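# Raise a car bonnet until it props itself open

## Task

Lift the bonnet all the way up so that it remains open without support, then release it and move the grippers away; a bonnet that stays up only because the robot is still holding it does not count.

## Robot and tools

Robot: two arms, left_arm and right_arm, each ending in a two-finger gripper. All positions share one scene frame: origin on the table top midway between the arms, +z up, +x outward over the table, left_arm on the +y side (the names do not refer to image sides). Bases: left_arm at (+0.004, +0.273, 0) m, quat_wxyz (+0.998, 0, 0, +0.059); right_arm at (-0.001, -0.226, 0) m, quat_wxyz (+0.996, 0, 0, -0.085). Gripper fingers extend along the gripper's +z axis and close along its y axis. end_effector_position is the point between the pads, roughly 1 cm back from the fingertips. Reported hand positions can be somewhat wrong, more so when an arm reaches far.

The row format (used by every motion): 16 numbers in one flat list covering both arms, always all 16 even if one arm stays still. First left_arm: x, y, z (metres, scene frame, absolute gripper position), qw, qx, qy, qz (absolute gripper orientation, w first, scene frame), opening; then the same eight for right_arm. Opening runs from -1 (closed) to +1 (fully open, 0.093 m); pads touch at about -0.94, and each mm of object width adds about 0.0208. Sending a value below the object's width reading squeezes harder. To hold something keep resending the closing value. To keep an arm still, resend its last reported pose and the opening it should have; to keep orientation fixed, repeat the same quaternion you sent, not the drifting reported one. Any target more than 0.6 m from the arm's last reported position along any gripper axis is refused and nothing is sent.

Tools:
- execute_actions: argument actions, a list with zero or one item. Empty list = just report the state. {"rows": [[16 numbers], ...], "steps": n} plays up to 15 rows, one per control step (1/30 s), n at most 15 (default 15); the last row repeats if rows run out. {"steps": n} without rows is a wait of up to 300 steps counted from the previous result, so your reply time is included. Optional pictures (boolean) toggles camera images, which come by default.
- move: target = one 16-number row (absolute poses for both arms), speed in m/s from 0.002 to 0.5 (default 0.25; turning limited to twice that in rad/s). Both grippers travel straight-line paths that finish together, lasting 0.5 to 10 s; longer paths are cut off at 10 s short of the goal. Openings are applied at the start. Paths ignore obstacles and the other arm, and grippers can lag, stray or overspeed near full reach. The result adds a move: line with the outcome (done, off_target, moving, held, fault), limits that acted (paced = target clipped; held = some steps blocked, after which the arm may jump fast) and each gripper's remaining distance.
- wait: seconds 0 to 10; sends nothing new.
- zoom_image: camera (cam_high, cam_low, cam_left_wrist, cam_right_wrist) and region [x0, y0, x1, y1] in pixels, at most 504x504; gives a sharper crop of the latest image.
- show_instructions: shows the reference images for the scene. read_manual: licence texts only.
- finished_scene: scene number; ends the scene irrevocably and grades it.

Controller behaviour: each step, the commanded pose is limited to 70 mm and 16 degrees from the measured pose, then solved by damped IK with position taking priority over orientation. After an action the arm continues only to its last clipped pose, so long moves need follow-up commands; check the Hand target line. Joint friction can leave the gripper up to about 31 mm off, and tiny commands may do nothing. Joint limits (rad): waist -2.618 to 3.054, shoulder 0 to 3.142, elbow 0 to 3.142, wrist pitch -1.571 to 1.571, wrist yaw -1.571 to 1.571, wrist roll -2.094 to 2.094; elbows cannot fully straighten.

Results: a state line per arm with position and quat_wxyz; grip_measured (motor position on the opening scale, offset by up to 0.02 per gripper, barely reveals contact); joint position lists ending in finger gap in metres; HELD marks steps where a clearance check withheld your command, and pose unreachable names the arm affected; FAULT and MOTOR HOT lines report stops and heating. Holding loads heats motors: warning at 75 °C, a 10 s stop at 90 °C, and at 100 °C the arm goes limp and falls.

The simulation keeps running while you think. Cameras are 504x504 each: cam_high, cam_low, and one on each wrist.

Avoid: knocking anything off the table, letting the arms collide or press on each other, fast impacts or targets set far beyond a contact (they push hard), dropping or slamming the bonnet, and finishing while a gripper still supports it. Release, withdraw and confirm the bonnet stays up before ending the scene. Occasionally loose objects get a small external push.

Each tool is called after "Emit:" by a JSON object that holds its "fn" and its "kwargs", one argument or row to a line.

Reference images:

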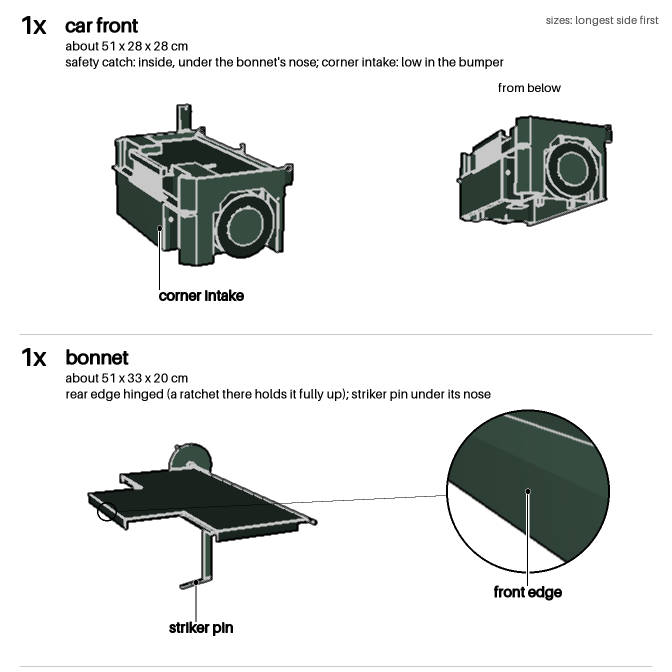

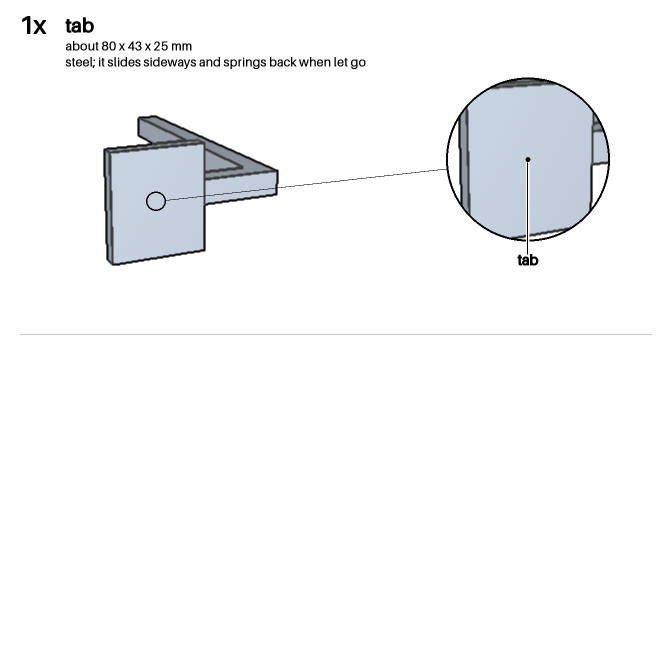

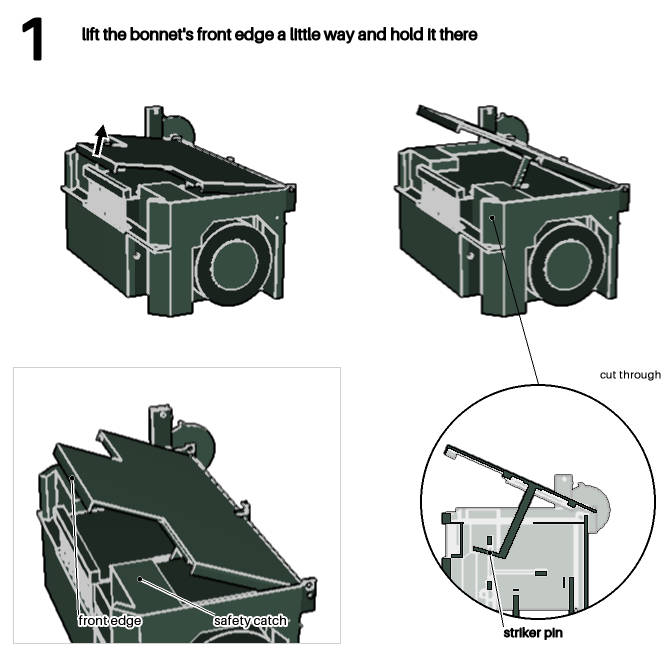

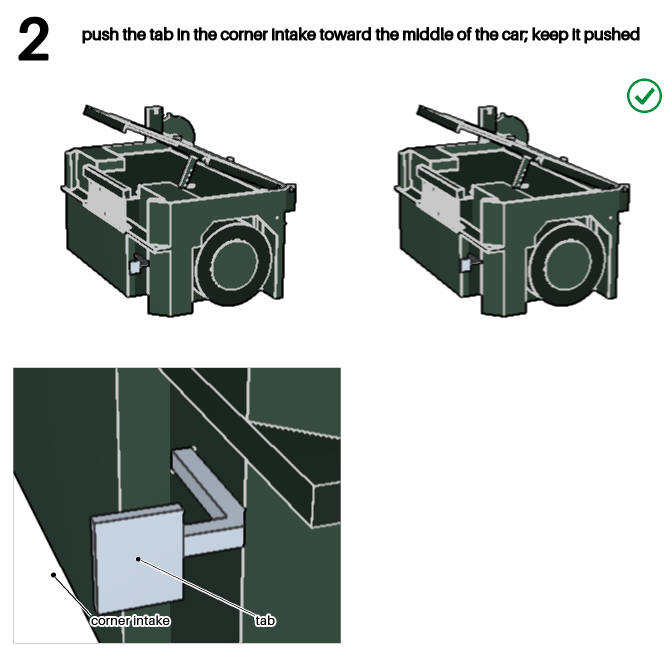

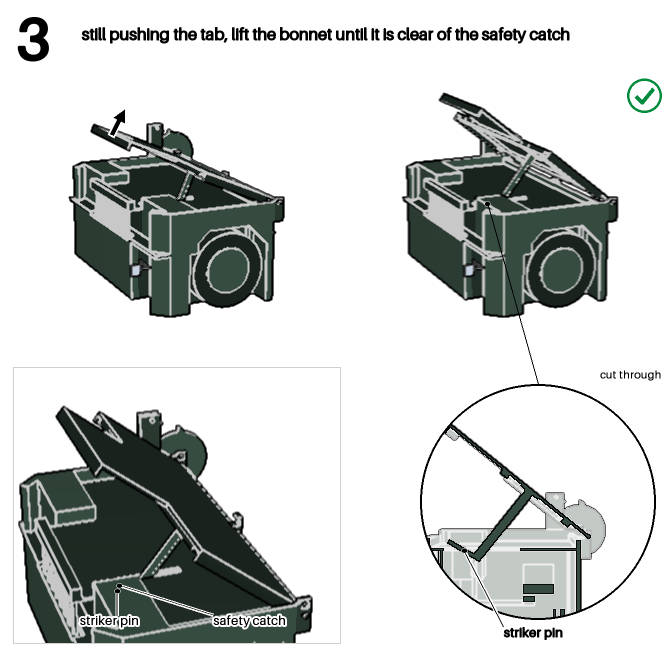

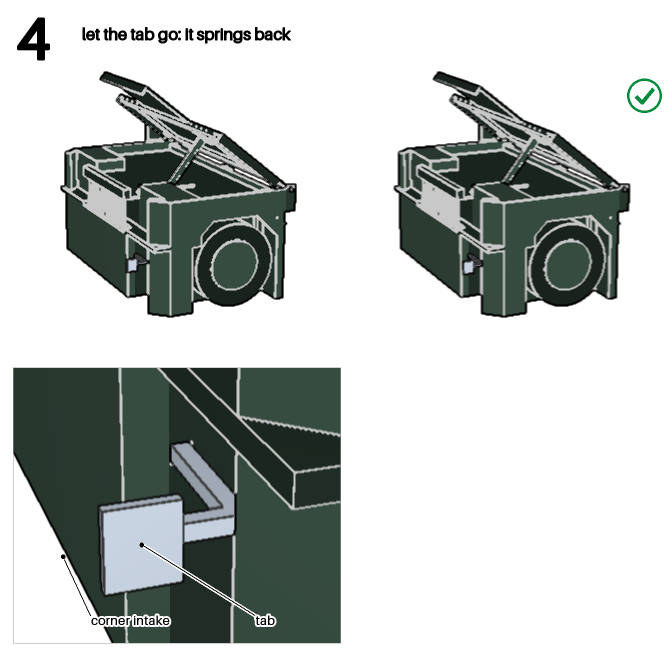

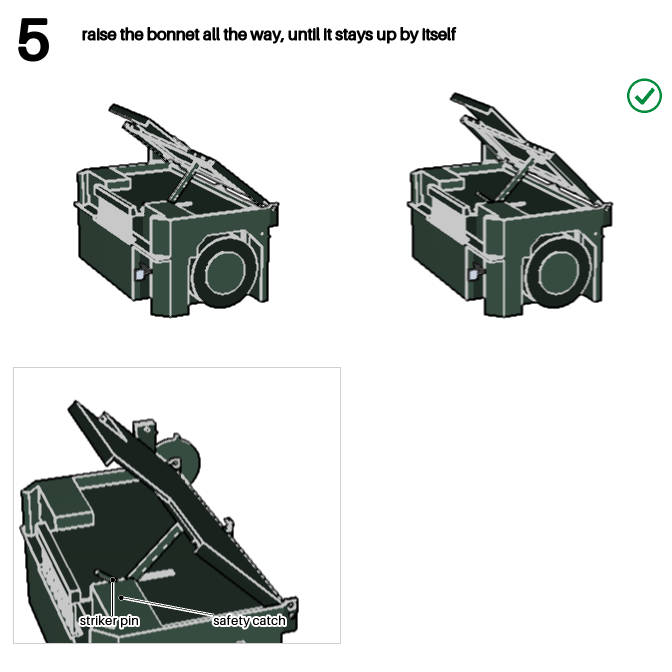

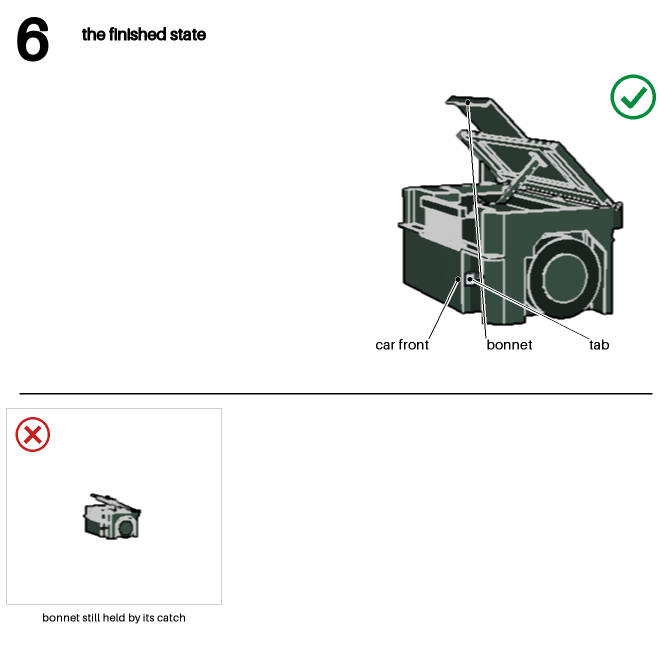

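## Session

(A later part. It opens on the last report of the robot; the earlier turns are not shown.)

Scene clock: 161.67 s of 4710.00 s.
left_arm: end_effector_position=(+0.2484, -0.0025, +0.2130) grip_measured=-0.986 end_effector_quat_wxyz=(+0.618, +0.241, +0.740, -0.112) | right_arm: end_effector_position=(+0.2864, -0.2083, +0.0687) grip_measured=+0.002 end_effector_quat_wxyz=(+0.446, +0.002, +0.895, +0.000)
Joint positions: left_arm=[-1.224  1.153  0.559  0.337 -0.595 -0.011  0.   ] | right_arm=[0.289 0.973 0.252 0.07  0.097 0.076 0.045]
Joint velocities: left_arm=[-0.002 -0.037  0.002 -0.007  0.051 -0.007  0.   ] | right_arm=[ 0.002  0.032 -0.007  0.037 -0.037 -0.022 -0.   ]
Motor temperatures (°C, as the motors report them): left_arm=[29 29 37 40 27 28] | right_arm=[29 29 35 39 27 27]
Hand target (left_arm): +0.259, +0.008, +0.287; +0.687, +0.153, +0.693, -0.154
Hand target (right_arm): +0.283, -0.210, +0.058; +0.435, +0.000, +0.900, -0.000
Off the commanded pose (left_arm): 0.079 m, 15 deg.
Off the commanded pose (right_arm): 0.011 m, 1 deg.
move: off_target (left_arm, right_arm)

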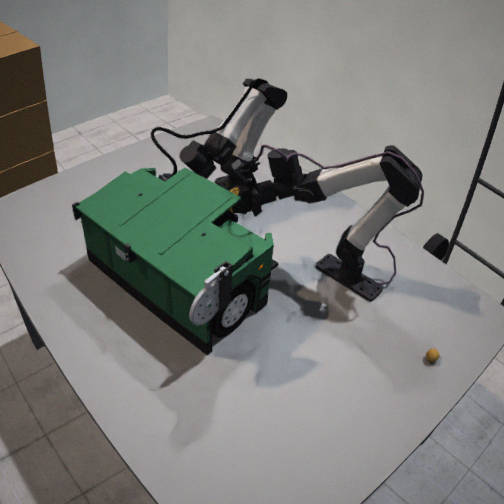

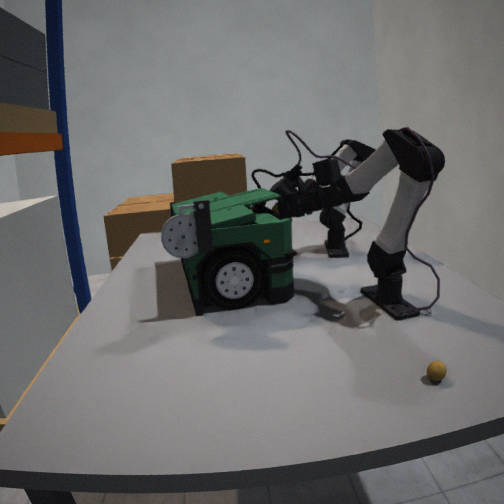

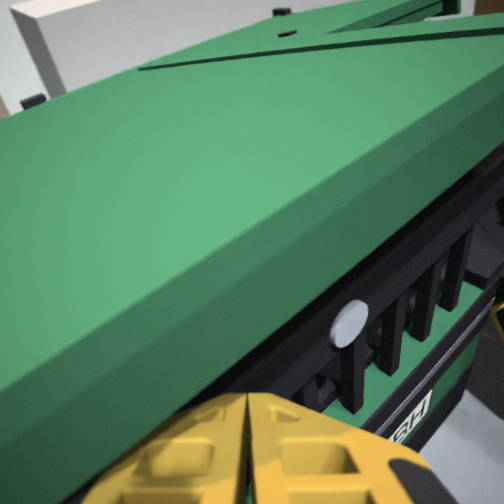

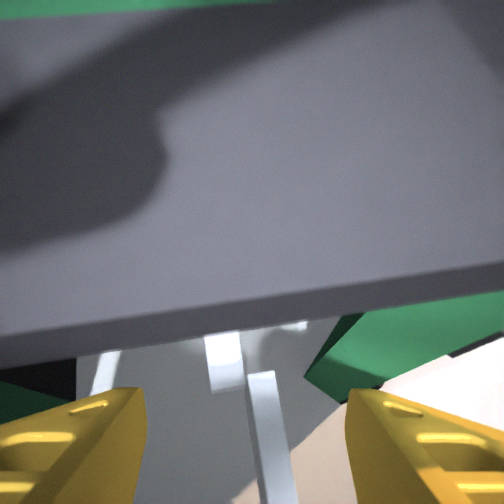

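Emit:
{"fn": "move", "kwargs": {
  "target": [0.255,0.0,0.24,0.69,0.153,0.69,-0.153,-1,0.283,-0.212,0.058,0.435,0,0.9,0,-1],
  "speed": 0.03
}}

Emit:
{"fn": "move", "kwargs": {
  "target": [0.255,0.0,0.24,0.69,0.153,0.69,-0.153,-1,0.283,-0.16,0.058,0.435,0,0.9,0,-1],
  "speed": 0.03
}}

Scene clock: 171.80 s of 4710.00 s.
left_arm: end_effector_position=(+0.2499, -0.0041, +0.2169) grip_measured=-0.986 end_effector_quat_wxyz=(+0.659, +0.196, +0.712, -0.143) | right_arm: end_effector_position=(+0.2865, -0.2108, +0.0685) grip_measured=-0.963 end_effector_quat_wxyz=(+0.445, -0.007, +0.896, -0.004)
Joint positions: left_arm=[-1.237  1.208  0.473  0.623 -0.633 -0.011  0.   ] | right_arm=[0.271 0.973 0.252 0.07  0.082 0.046 0.   ]
Joint velocities: left_arm=[-0.017 -0.002 -0.007  0.022  0.037 -0.066  0.   ] | right_arm=[-0.012  0.007 -0.022  0.022  0.051  0.007  0.   ]
Motor temperatures (°C, as the motors report them): left_arm=[29 30 38 43 27 28] | right_arm=[29 29 35 39 27 27]
Hand target (left_arm): +0.254, +0.002, +0.239; +0.687, +0.153, +0.693, -0.155
Hand target (right_arm): +0.283, -0.212, +0.058; +0.435, +0.000, +0.900, -0.000
Off the commanded pose (left_arm): 0.024 m, 7 deg.
Off the commanded pose (right_arm): 0.011 m, 2 deg.
After step 90, 2.53 s passed at rest.
move: off_target (left_arm, right_arm)

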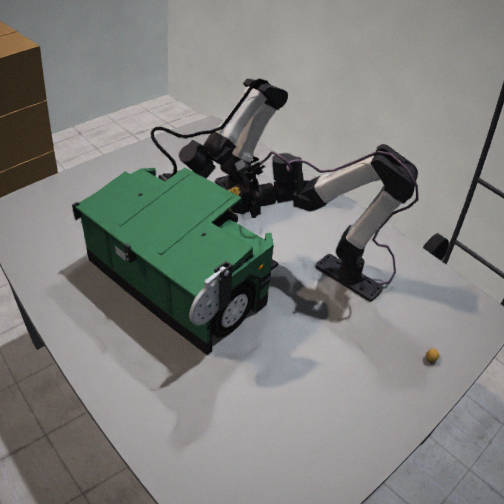

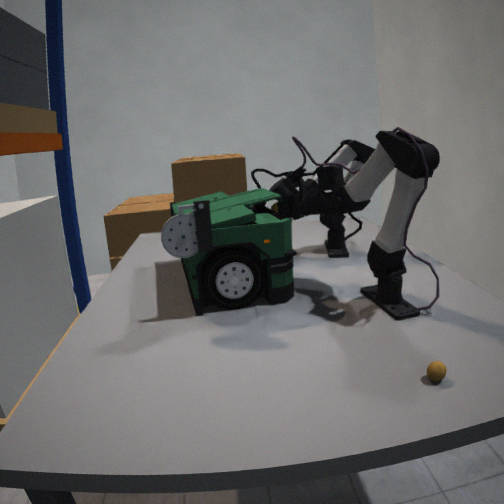

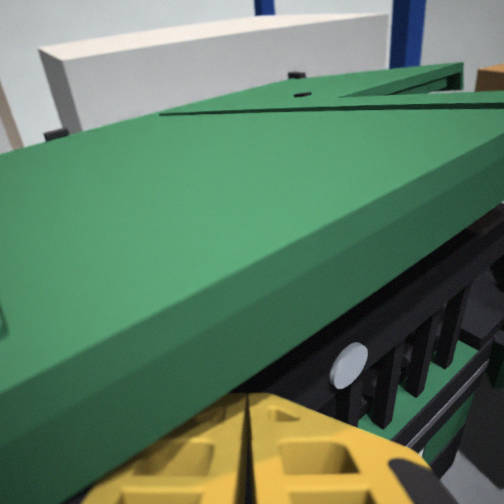

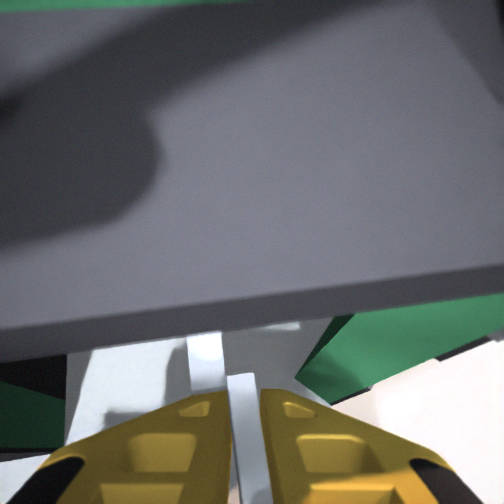

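Scene clock: 174.00 s of 4710.00 s.
left_arm: end_effector_position=(+0.2502, -0.0041, +0.2204) grip_measured=-0.986 end_effector_quat_wxyz=(+0.663, +0.191, +0.709, -0.147) | right_arm: end_effector_position=(+0.2857, -0.2059, +0.0678) grip_measured=-0.925 end_effector_quat_wxyz=(+0.458, +0.059, +0.884, -0.073)
Joint positions: left_arm=[-1.237  1.208  0.473  0.64  -0.635 -0.011  0.   ] | right_arm=[0.494 1.043 0.256 0.105 0.443 0.245 0.001]
Joint velocities: left_arm=[-0.002  0.002 -0.017 -0.037  0.007  0.007  0.   ] | right_arm=[-0.007  0.002 -0.002 -0.022  0.007  0.037 -0.001]
Motor temperatures (°C, as the motors report them): left_arm=[29 30 38 43 27 28] | right_arm=[29 29 35 39 27 27]
Hand target (left_arm): +0.254, +0.001, +0.239; +0.688, +0.153, +0.692, -0.154
Hand target (right_arm): +0.278, -0.164, +0.059; +0.433, +0.002, +0.901, -0.000
Off the commanded pose (left_arm): 0.021 m, 6 deg.
Off the commanded pose (right_arm): 0.047 m, 11 deg.
move: off_target (left_arm, right_arm)

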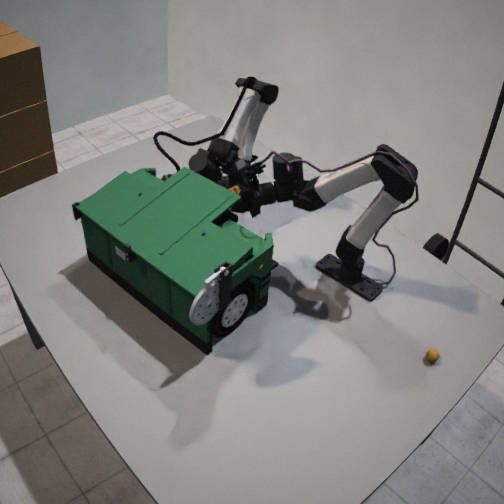

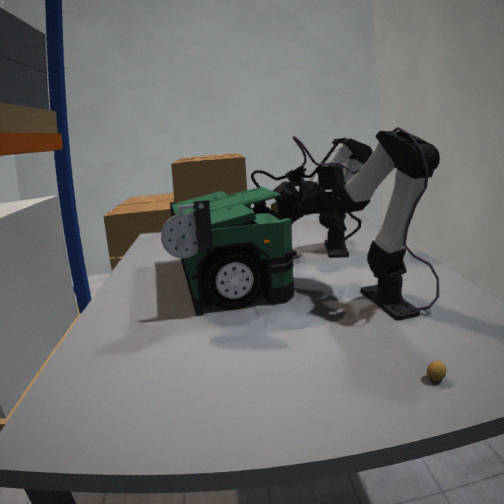

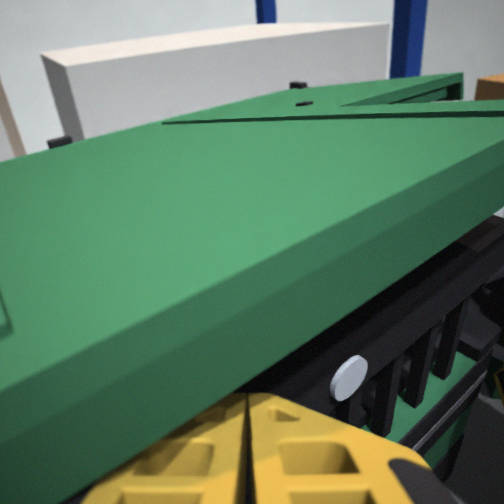

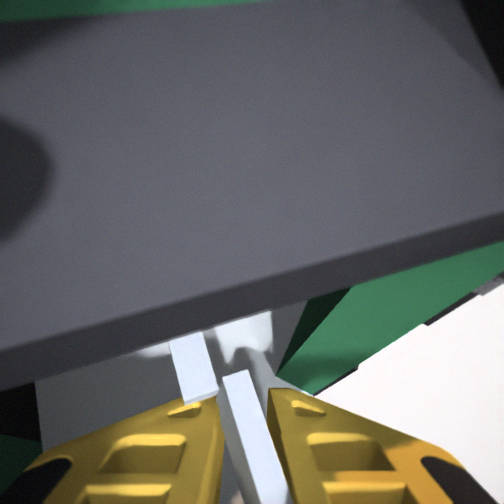

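Emit:
{"fn": "move", "kwargs": {
  "target": [0.245,0.0,0.205,0.69,0.153,0.69,-0.153,-1,0.283,-0.15,0.058,0.435,0,0.9,0,-1],
  "speed": 0.03
}}

Scene clock: 198.43 s of 4710.00 s.
left_arm: end_effector_position=(+0.2478, -0.0003, +0.2110) grip_measured=-0.986 end_effector_quat_wxyz=(+0.690, +0.148, +0.690, -0.158) | right_arm: end_effector_position=(+0.2853, -0.2057, +0.0677) grip_measured=-0.907 end_effector_quat_wxyz=(+0.459, +0.074, +0.881, -0.086)
Joint positions: left_arm=[-1.268  1.308  0.389  0.923 -0.713 -0.011  0.   ] | right_arm=[0.531 1.066 0.266 0.099 0.508 0.289 0.002]
Joint velocities: left_arm=[ 0.002 -0.022 -0.002  0.007  0.081  0.066  0.   ] | right_arm=[ 0.017 -0.012 -0.002  0.007 -0.051  0.066 -0.001]
Motor temperatures (°C, as the motors report them): left_arm=[29 29 37 46 27 28] | right_arm=[32 29 38 37 28 27]
Hand target (left_arm): +0.245, +0.000, +0.204; +0.690, +0.153, +0.691, -0.154
Hand target (right_arm): +0.277, -0.155, +0.060; +0.433, +0.002, +0.902, -0.003
Off the commanded pose (left_arm): 0.007 m, 1 deg.
Off the commanded pose (right_arm): 0.057 m, 13 deg.
After step 90, 17.93 s passed at rest.
move: off_target (right_arm)

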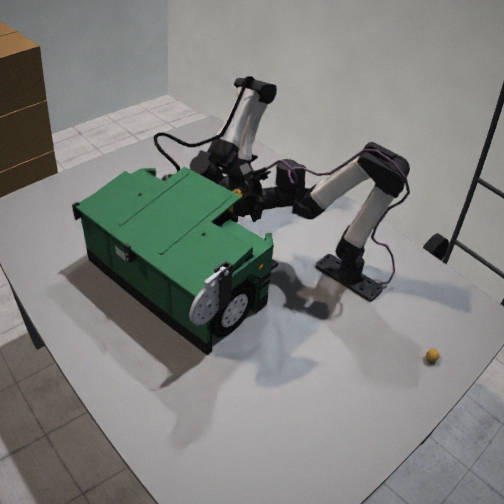

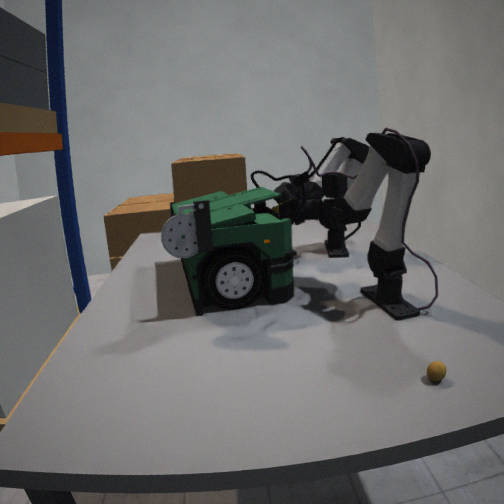

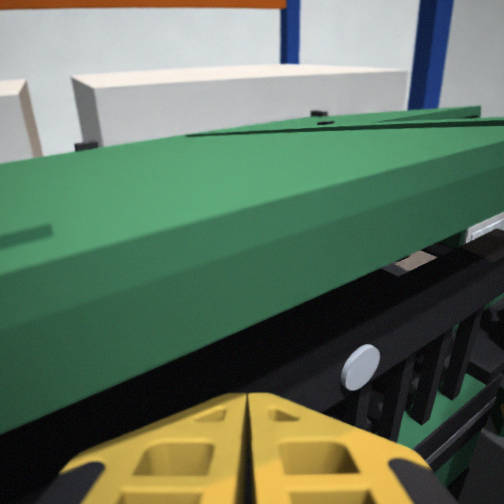

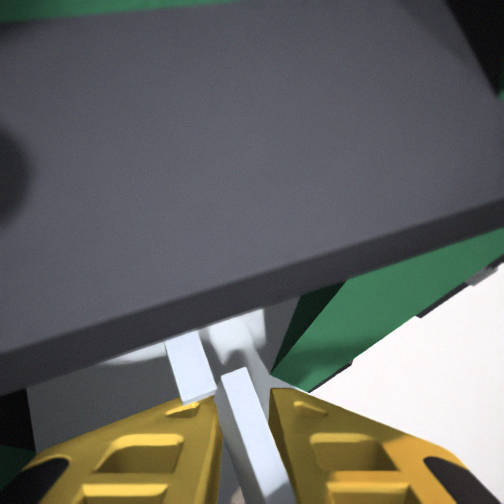

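Emit:
{"fn": "move", "kwargs": {
  "target": [0.245,0.005,0.2,0.845,0.108,0.488,-0.187,-1,0.283,-0.208,0.058,0.435,0,0.9,0,-1],
  "speed": 0.05
}}

Scene clock: 213.70 s of 4710.00 s.
left_arm: end_effector_position=(+0.2448, +0.0005, +0.2021) grip_measured=-0.986 end_effector_quat_wxyz=(+0.749, +0.153, +0.619, -0.182) | right_arm: end_effector_position=(+0.2865, -0.2109, +0.0681) grip_measured=-0.946 end_effector_quat_wxyz=(+0.443, +0.003, +0.896, -0.014)
Joint positions: left_arm=[-1.243  1.605  0.274  1.564 -0.63   0.144  0.   ] | right_arm=[0.298 0.98  0.256 0.066 0.129 0.071 0.   ]
Joint velocities: left_arm=[-0.007 -0.017 -0.002 -0.081 -0.007 -0.154  0.   ] | right_arm=[-0.007  0.017  0.007 -0.007  0.007 -0.037  0.   ]
Motor temperatures (°C, as the motors report them): left_arm=[29 29 36 44 26 28] | right_arm=[33 29 38 37 29 27]
Hand target (left_arm): +0.245, +0.005, +0.199; +0.749, +0.156, +0.619, -0.179
Hand target (right_arm): +0.283, -0.208, +0.059; +0.435, -0.000, +0.900, -0.003
Off the commanded pose (left_arm): 0.005 m, 19 deg; orientation clipped at the last step of the last action.
Off the commanded pose (right_arm): 0.011 m, 2 deg.
joint sent to its limit (left arm) — the command would take joint 4 (wrist pitch) past its upper limit, so that joint was sent only as far as its limit.
After step 90, 6.87 s passed at rest.
move: off_target (left_arm, right_arm); limits=paced

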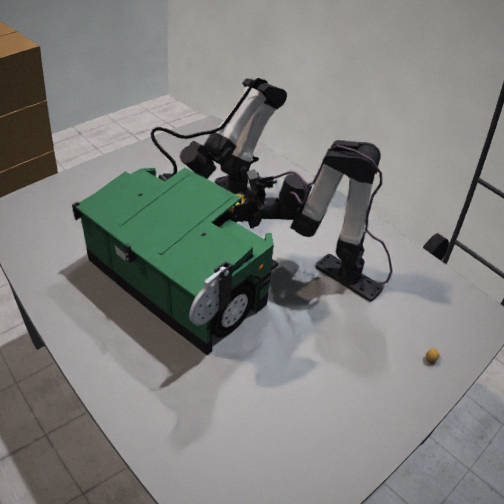

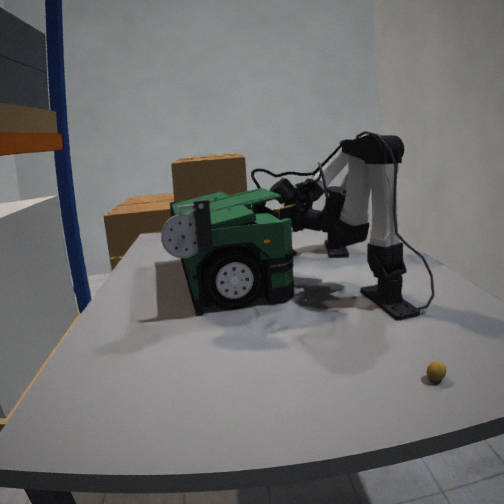

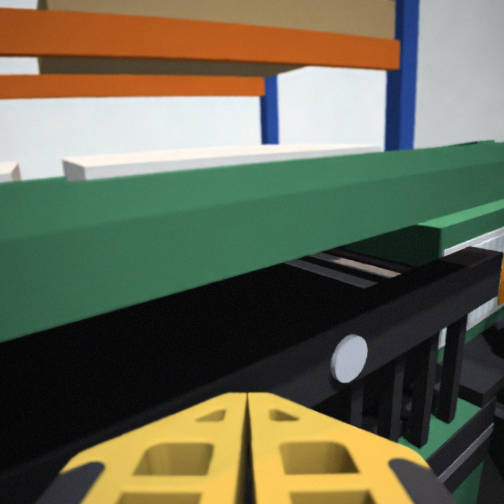

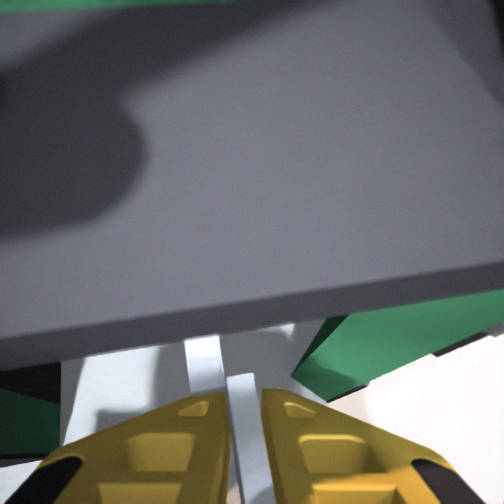

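Emit:
{"fn": "move", "kwargs": {
  "target": [0.245,0.003,0.218,0.74,0.153,0.63,-0.182,-1,0.283,-0.208,0.058,0.435,0,0.9,0,-1],
  "speed": 0.03
}}

Emit:
{"fn": "move", "kwargs": {
  "target": [0.28,-0.01,0.225,0.74,0.153,0.63,-0.182,-1,0.283,-0.208,0.058,0.435,0,0.9,0,-1],
  "speed": 0.03
}}

Scene clock: 219.60 s of 4710.00 s.
left_arm: end_effector_position=(+0.2431, +0.0037, +0.2039) grip_measured=-0.986 end_effector_quat_wxyz=(+0.731, +0.170, +0.638, -0.170) | right_arm: end_effector_position=(+0.2865, -0.2107, +0.0684) grip_measured=-0.947 end_effector_quat_wxyz=(+0.444, +0.001, +0.896, -0.012)
Joint positions: left_arm=[-1.243  1.464  0.274  1.348 -0.629  0.126  0.   ] | right_arm=[0.295 0.978 0.256 0.065 0.122 0.068 0.   ]
Joint velocities: left_arm=[-0.007  0.007 -0.002 -0.022  0.007 -0.007  0.   ] | right_arm=[ 0.002 -0.002  0.012 -0.007  0.007  0.007  0.   ]
Motor temperatures (°C, as the motors report them): left_arm=[29 30 35 44 26 28] | right_arm=[33 29 38 38 28 27]
Hand target (left_arm): +0.245, +0.003, +0.218; +0.740, +0.153, +0.629, -0.182
Hand target (right_arm): +0.282, -0.208, +0.058; +0.435, +0.000, +0.901, -0.000
Off the commanded pose (left_arm): 0.014 m, 3 deg.
Off the commanded pose (right_arm): 0.011 m, 2 deg.
After step 90, 1.80 s passed at rest.
move: off_target (left_arm, right_arm)

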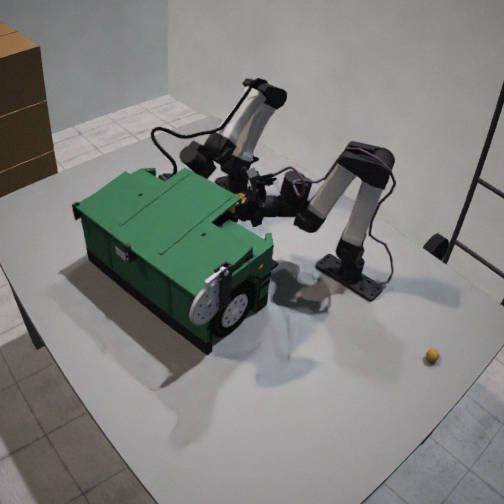

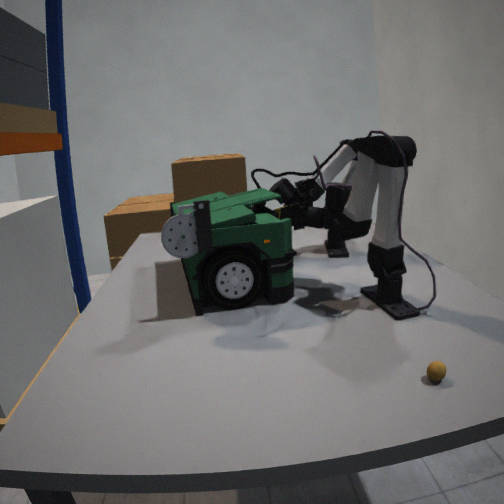

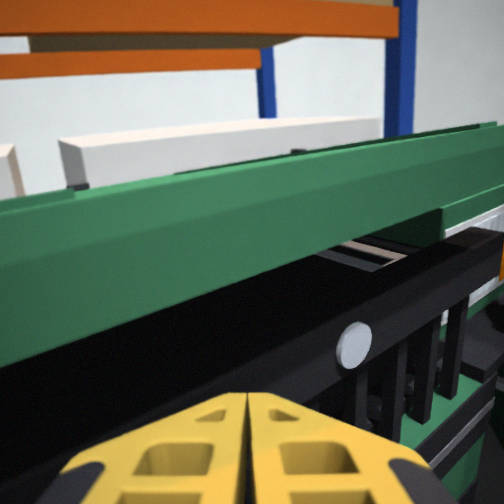

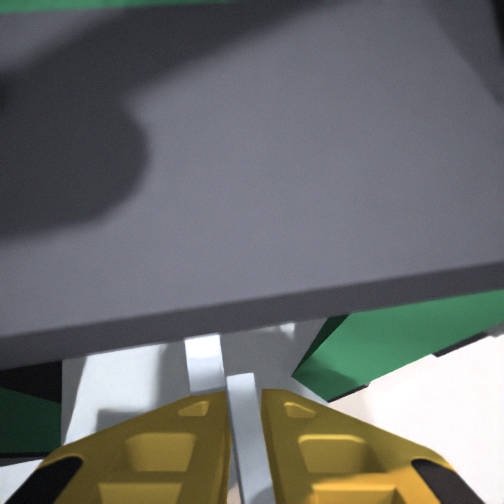

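Scene clock: 221.33 s of 4710.00 s.
left_arm: end_effector_position=(+0.2524, -0.0172, +0.2094) grip_measured=-0.986 end_effector_quat_wxyz=(+0.722, +0.200, +0.630, -0.204) | right_arm: end_effector_position=(+0.2864, -0.2107, +0.0684) grip_measured=-0.947 end_effector_quat_wxyz=(+0.444, +0.000, +0.896, -0.012)
Joint positions: left_arm=[-1.189  1.489  0.338  1.295 -0.484  0.099  0.   ] | right_arm=[0.295 0.978 0.256 0.065 0.122 0.066 0.   ]
Joint velocities: left_arm=[ 0.012 -0.002  0.017 -0.022  0.051 -0.022  0.   ] | right_arm=[-0.002  0.017 -0.007  0.051  0.022  0.022  0.   ]
Motor temperatures (°C, as the motors report them): left_arm=[29 30 35 44 26 28] | right_arm=[33 29 38 38 28 27]
Hand target (left_arm): +0.277, -0.007, +0.225; +0.740, +0.154, +0.629, -0.182
Hand target (right_arm): +0.282, -0.208, +0.058; +0.435, +0.000, +0.901, -0.000
Off the commanded pose (left_arm): 0.032 m, 6 deg.
Off the commanded pose (right_arm): 0.011 m, 2 deg.
move: off_target (left_arm, right_arm)

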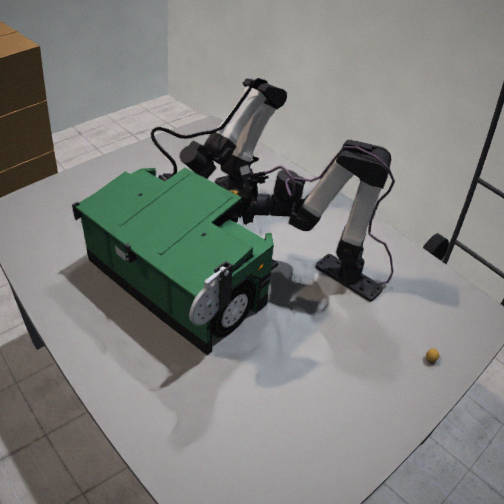

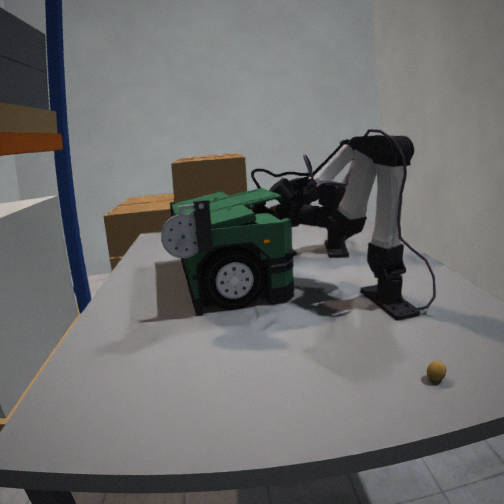

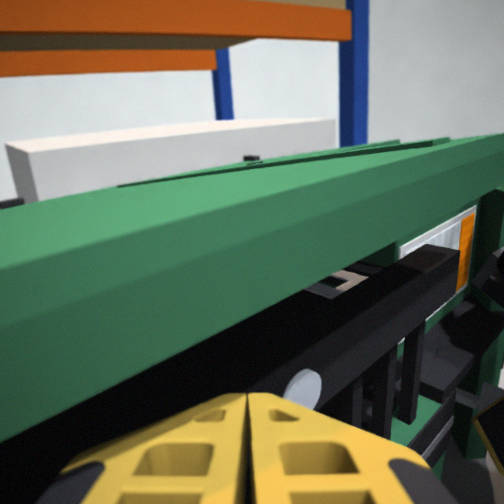

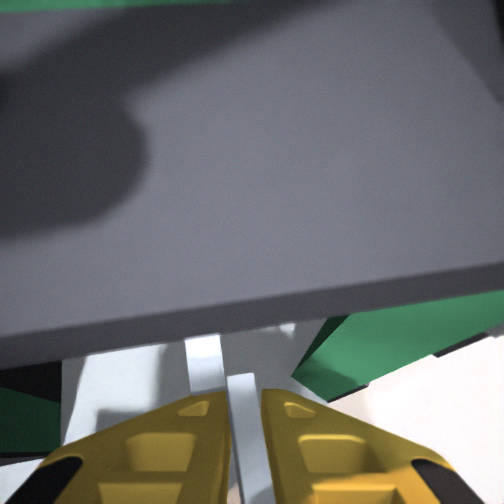

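Emit:
{"fn": "move", "kwargs": {
  "target": [0.23,0.01,0.25,0.72,0.153,0.66,-0.17,-1,0.283,-0.208,0.058,0.435,0,0.9,0,-1],
  "speed": 0.04
}}

Scene clock: 229.80 s of 4710.00 s.
left_arm: end_effector_position=(+0.2313, +0.0123, +0.2341) grip_measured=-0.986 end_effector_quat_wxyz=(+0.710, +0.168, +0.667, -0.154) | right_arm: end_effector_position=(+0.2864, -0.2107, +0.0684) grip_measured=-0.947 end_effector_quat_wxyz=(+0.444, -0.000, +0.896, -0.013)
Joint positions: left_arm=[-1.301  1.163  0.351  0.884 -0.721  0.08   0.   ] | right_arm=[0.295 0.978 0.256 0.065 0.122 0.064 0.   ]
Joint velocities: left_arm=[ 0.007 -0.012 -0.037 -0.007 -0.081 -0.007  0.   ] | right_arm=[-0.002 -0.007 -0.002  0.051 -0.051 -0.022  0.   ]
Motor temperatures (°C, as the motors report them): left_arm=[29 30 36 44 26 28] | right_arm=[32 29 37 39 28 27]
Hand target (left_arm): +0.229, +0.011, +0.250; +0.717, +0.152, +0.658, -0.170
Hand target (right_arm): +0.283, -0.208, +0.058; +0.435, +0.000, +0.901, -0.000
Off the commanded pose (left_arm): 0.016 m, 3 deg.
Off the commanded pose (right_arm): 0.011 m, 2 deg.
After step 90, 3.30 s passed at rest.
move: off_target (left_arm, right_arm)

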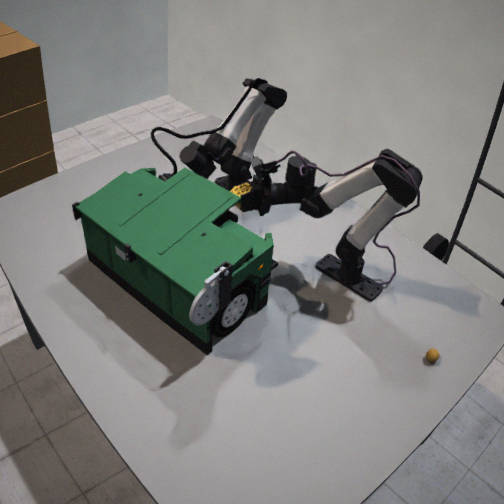

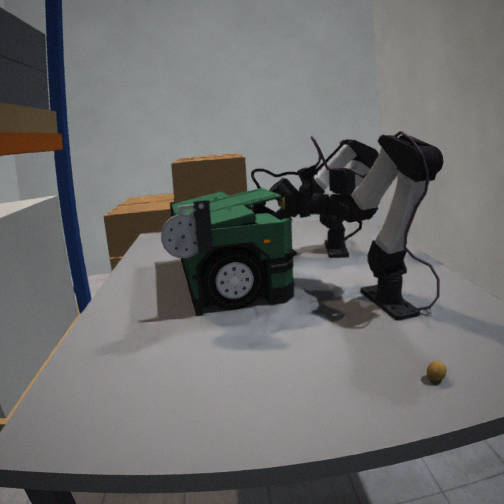

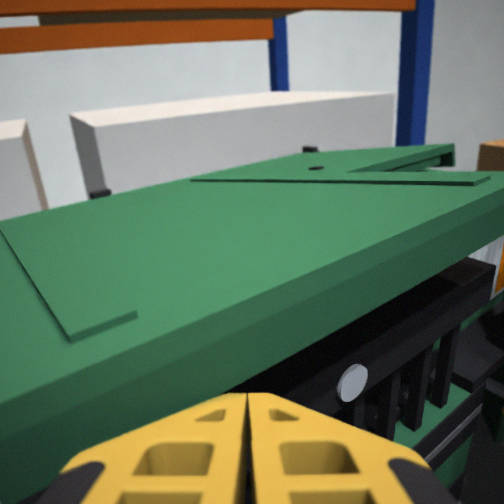

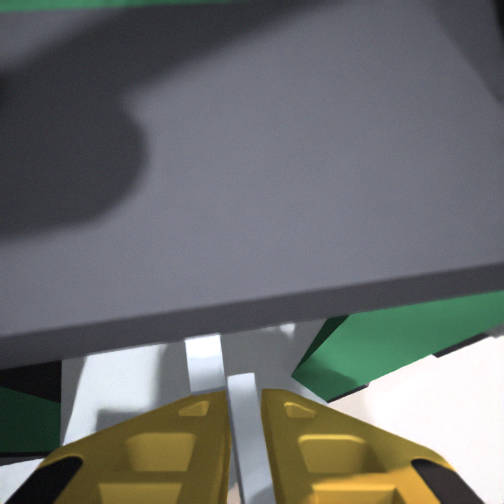

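Emit:
{"fn": "move", "kwargs": {
  "target": [0.27,0.0,0.243,0.72,0.153,0.66,-0.17,-1,0.283,-0.208,0.058,0.435,0,0.9,0,-1],
  "speed": 0.03
}}

Scene clock: 235.50 s of 4710.00 s.
left_arm: end_effector_position=(+0.2505, +0.0030, +0.2203) grip_measured=-0.986 end_effector_quat_wxyz=(+0.700, +0.180, +0.670, -0.167) | right_arm: end_effector_position=(+0.2864, -0.2107, +0.0684) grip_measured=-0.947 end_effector_quat_wxyz=(+0.444, -0.001, +0.896, -0.013)
Joint positions: left_arm=[-1.212  1.264  0.366  0.941 -0.596  0.053  0.   ] | right_arm=[0.295 0.978 0.256 0.065 0.122 0.064 0.   ]
Joint velocities: left_arm=[-0.007 -0.007  0.007 -0.022 -0.066  0.007  0.   ] | right_arm=[-0.012  0.012 -0.012 -0.022 -0.022  0.081  0.   ]
Motor temperatures (°C, as the motors report them): left_arm=[29 30 37 44 26 28] | right_arm=[31 29 37 40 28 27]
Hand target (left_arm): +0.268, +0.002, +0.243; +0.719, +0.154, +0.657, -0.168
Hand target (right_arm): +0.283, -0.208, +0.058; +0.435, +0.000, +0.901, -0.000
Off the commanded pose (left_arm): 0.030 m, 4 deg.
Off the commanded pose (right_arm): 0.011 m, 2 deg.
After step 90, 1.07 s passed at rest.
move: off_target (left_arm, right_arm)

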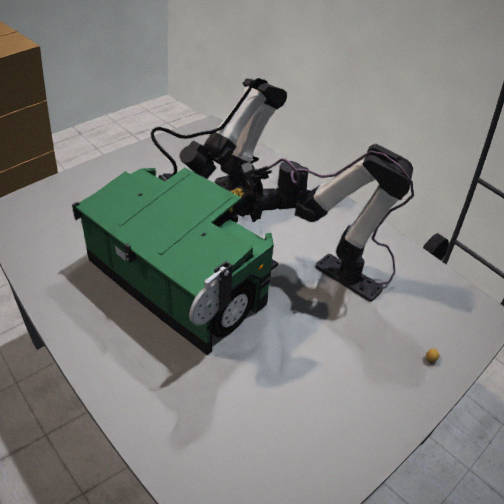

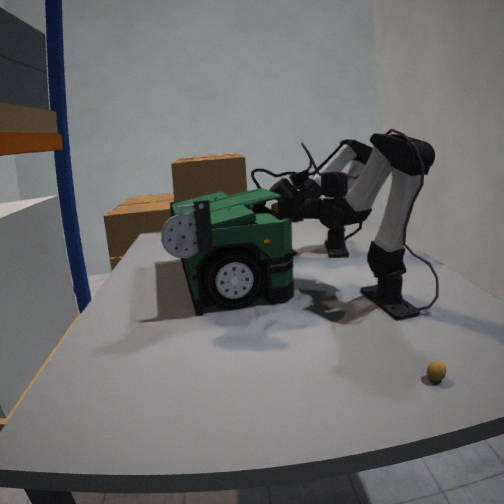

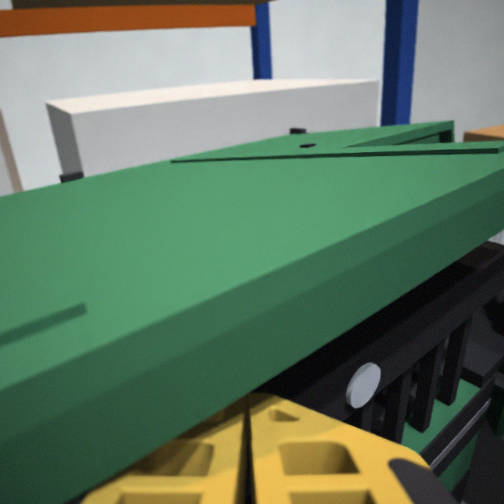

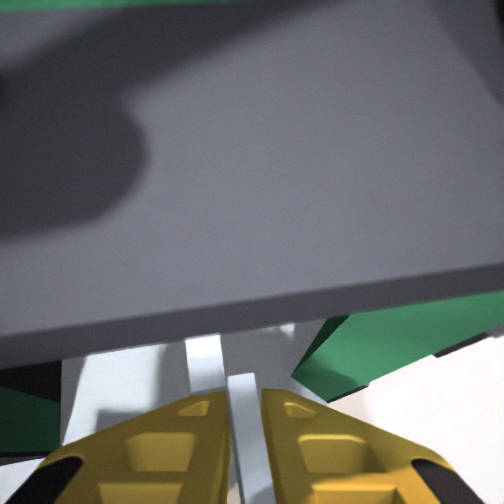

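Emit:
{"fn": "move", "kwargs": {
  "target": [0.255,0.0,0.29,0.8,0.124,0.56,-0.177,-1,0.283,-0.208,0.058,0.435,0,0.9,0,-1],
  "speed": 0.05
}}

Scene clock: 247.77 s of 4710.00 s.
left_arm: end_effector_position=(+0.2514, -0.0020, +0.2250) grip_measured=-0.986 end_effector_quat_wxyz=(+0.740, +0.189, +0.631, -0.138) | right_arm: end_effector_position=(+0.2864, -0.2102, +0.0683) grip_measured=-0.949 end_effector_quat_wxyz=(+0.444, -0.002, +0.896, -0.012)
Joint positions: left_arm=[-1.229  1.401  0.349  1.216 -0.628  0.203  0.   ] | right_arm=[0.295 0.978 0.256 0.065 0.119 0.063 0.   ]
Joint velocities: left_arm=[-0.022  0.037 -0.012 -0.037  0.007 -0.022  0.   ] | right_arm=[-0.007 -0.007 -0.007 -0.051 -0.022 -0.022  0.   ]
Motor temperatures (°C, as the motors report them): left_arm=[29 29 39 46 26 28] | right_arm=[31 29 37 40 28 27]
Hand target (left_arm): +0.251, +0.007, +0.285; +0.795, +0.125, +0.567, -0.177
Hand target (right_arm): +0.283, -0.208, +0.058; +0.435, +0.000, +0.901, -0.001
Off the commanded pose (left_arm): 0.065 m, 14 deg.
Off the commanded pose (right_arm): 0.011 m, 2 deg.
After step 90, 5.83 s passed at rest.
move: off_target (left_arm, right_arm)

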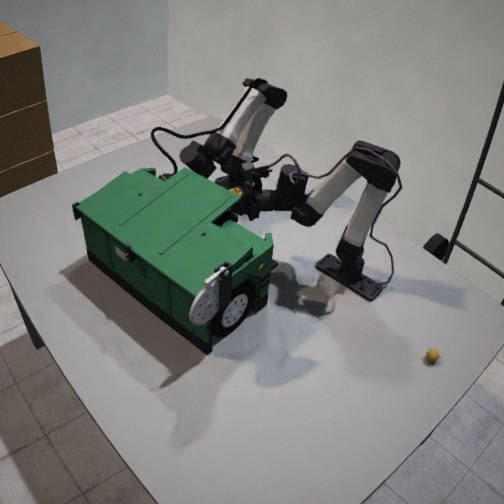

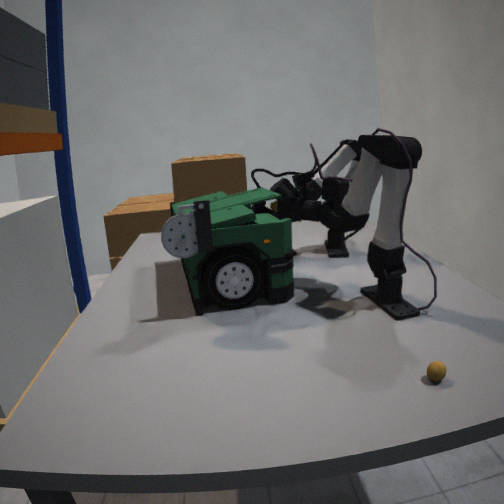

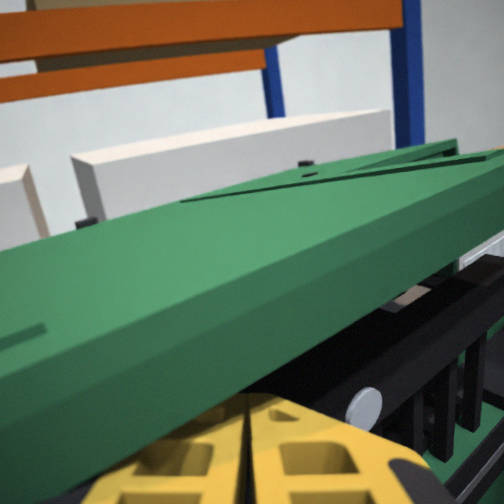

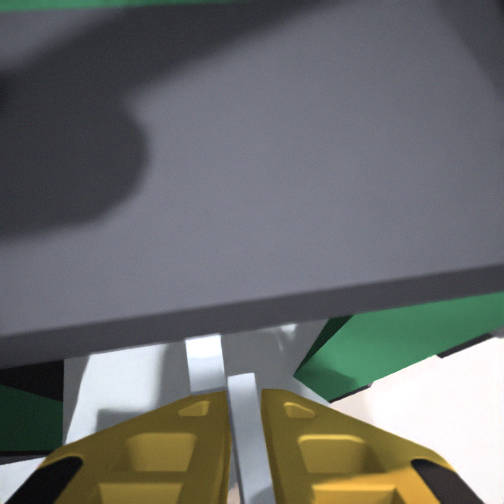

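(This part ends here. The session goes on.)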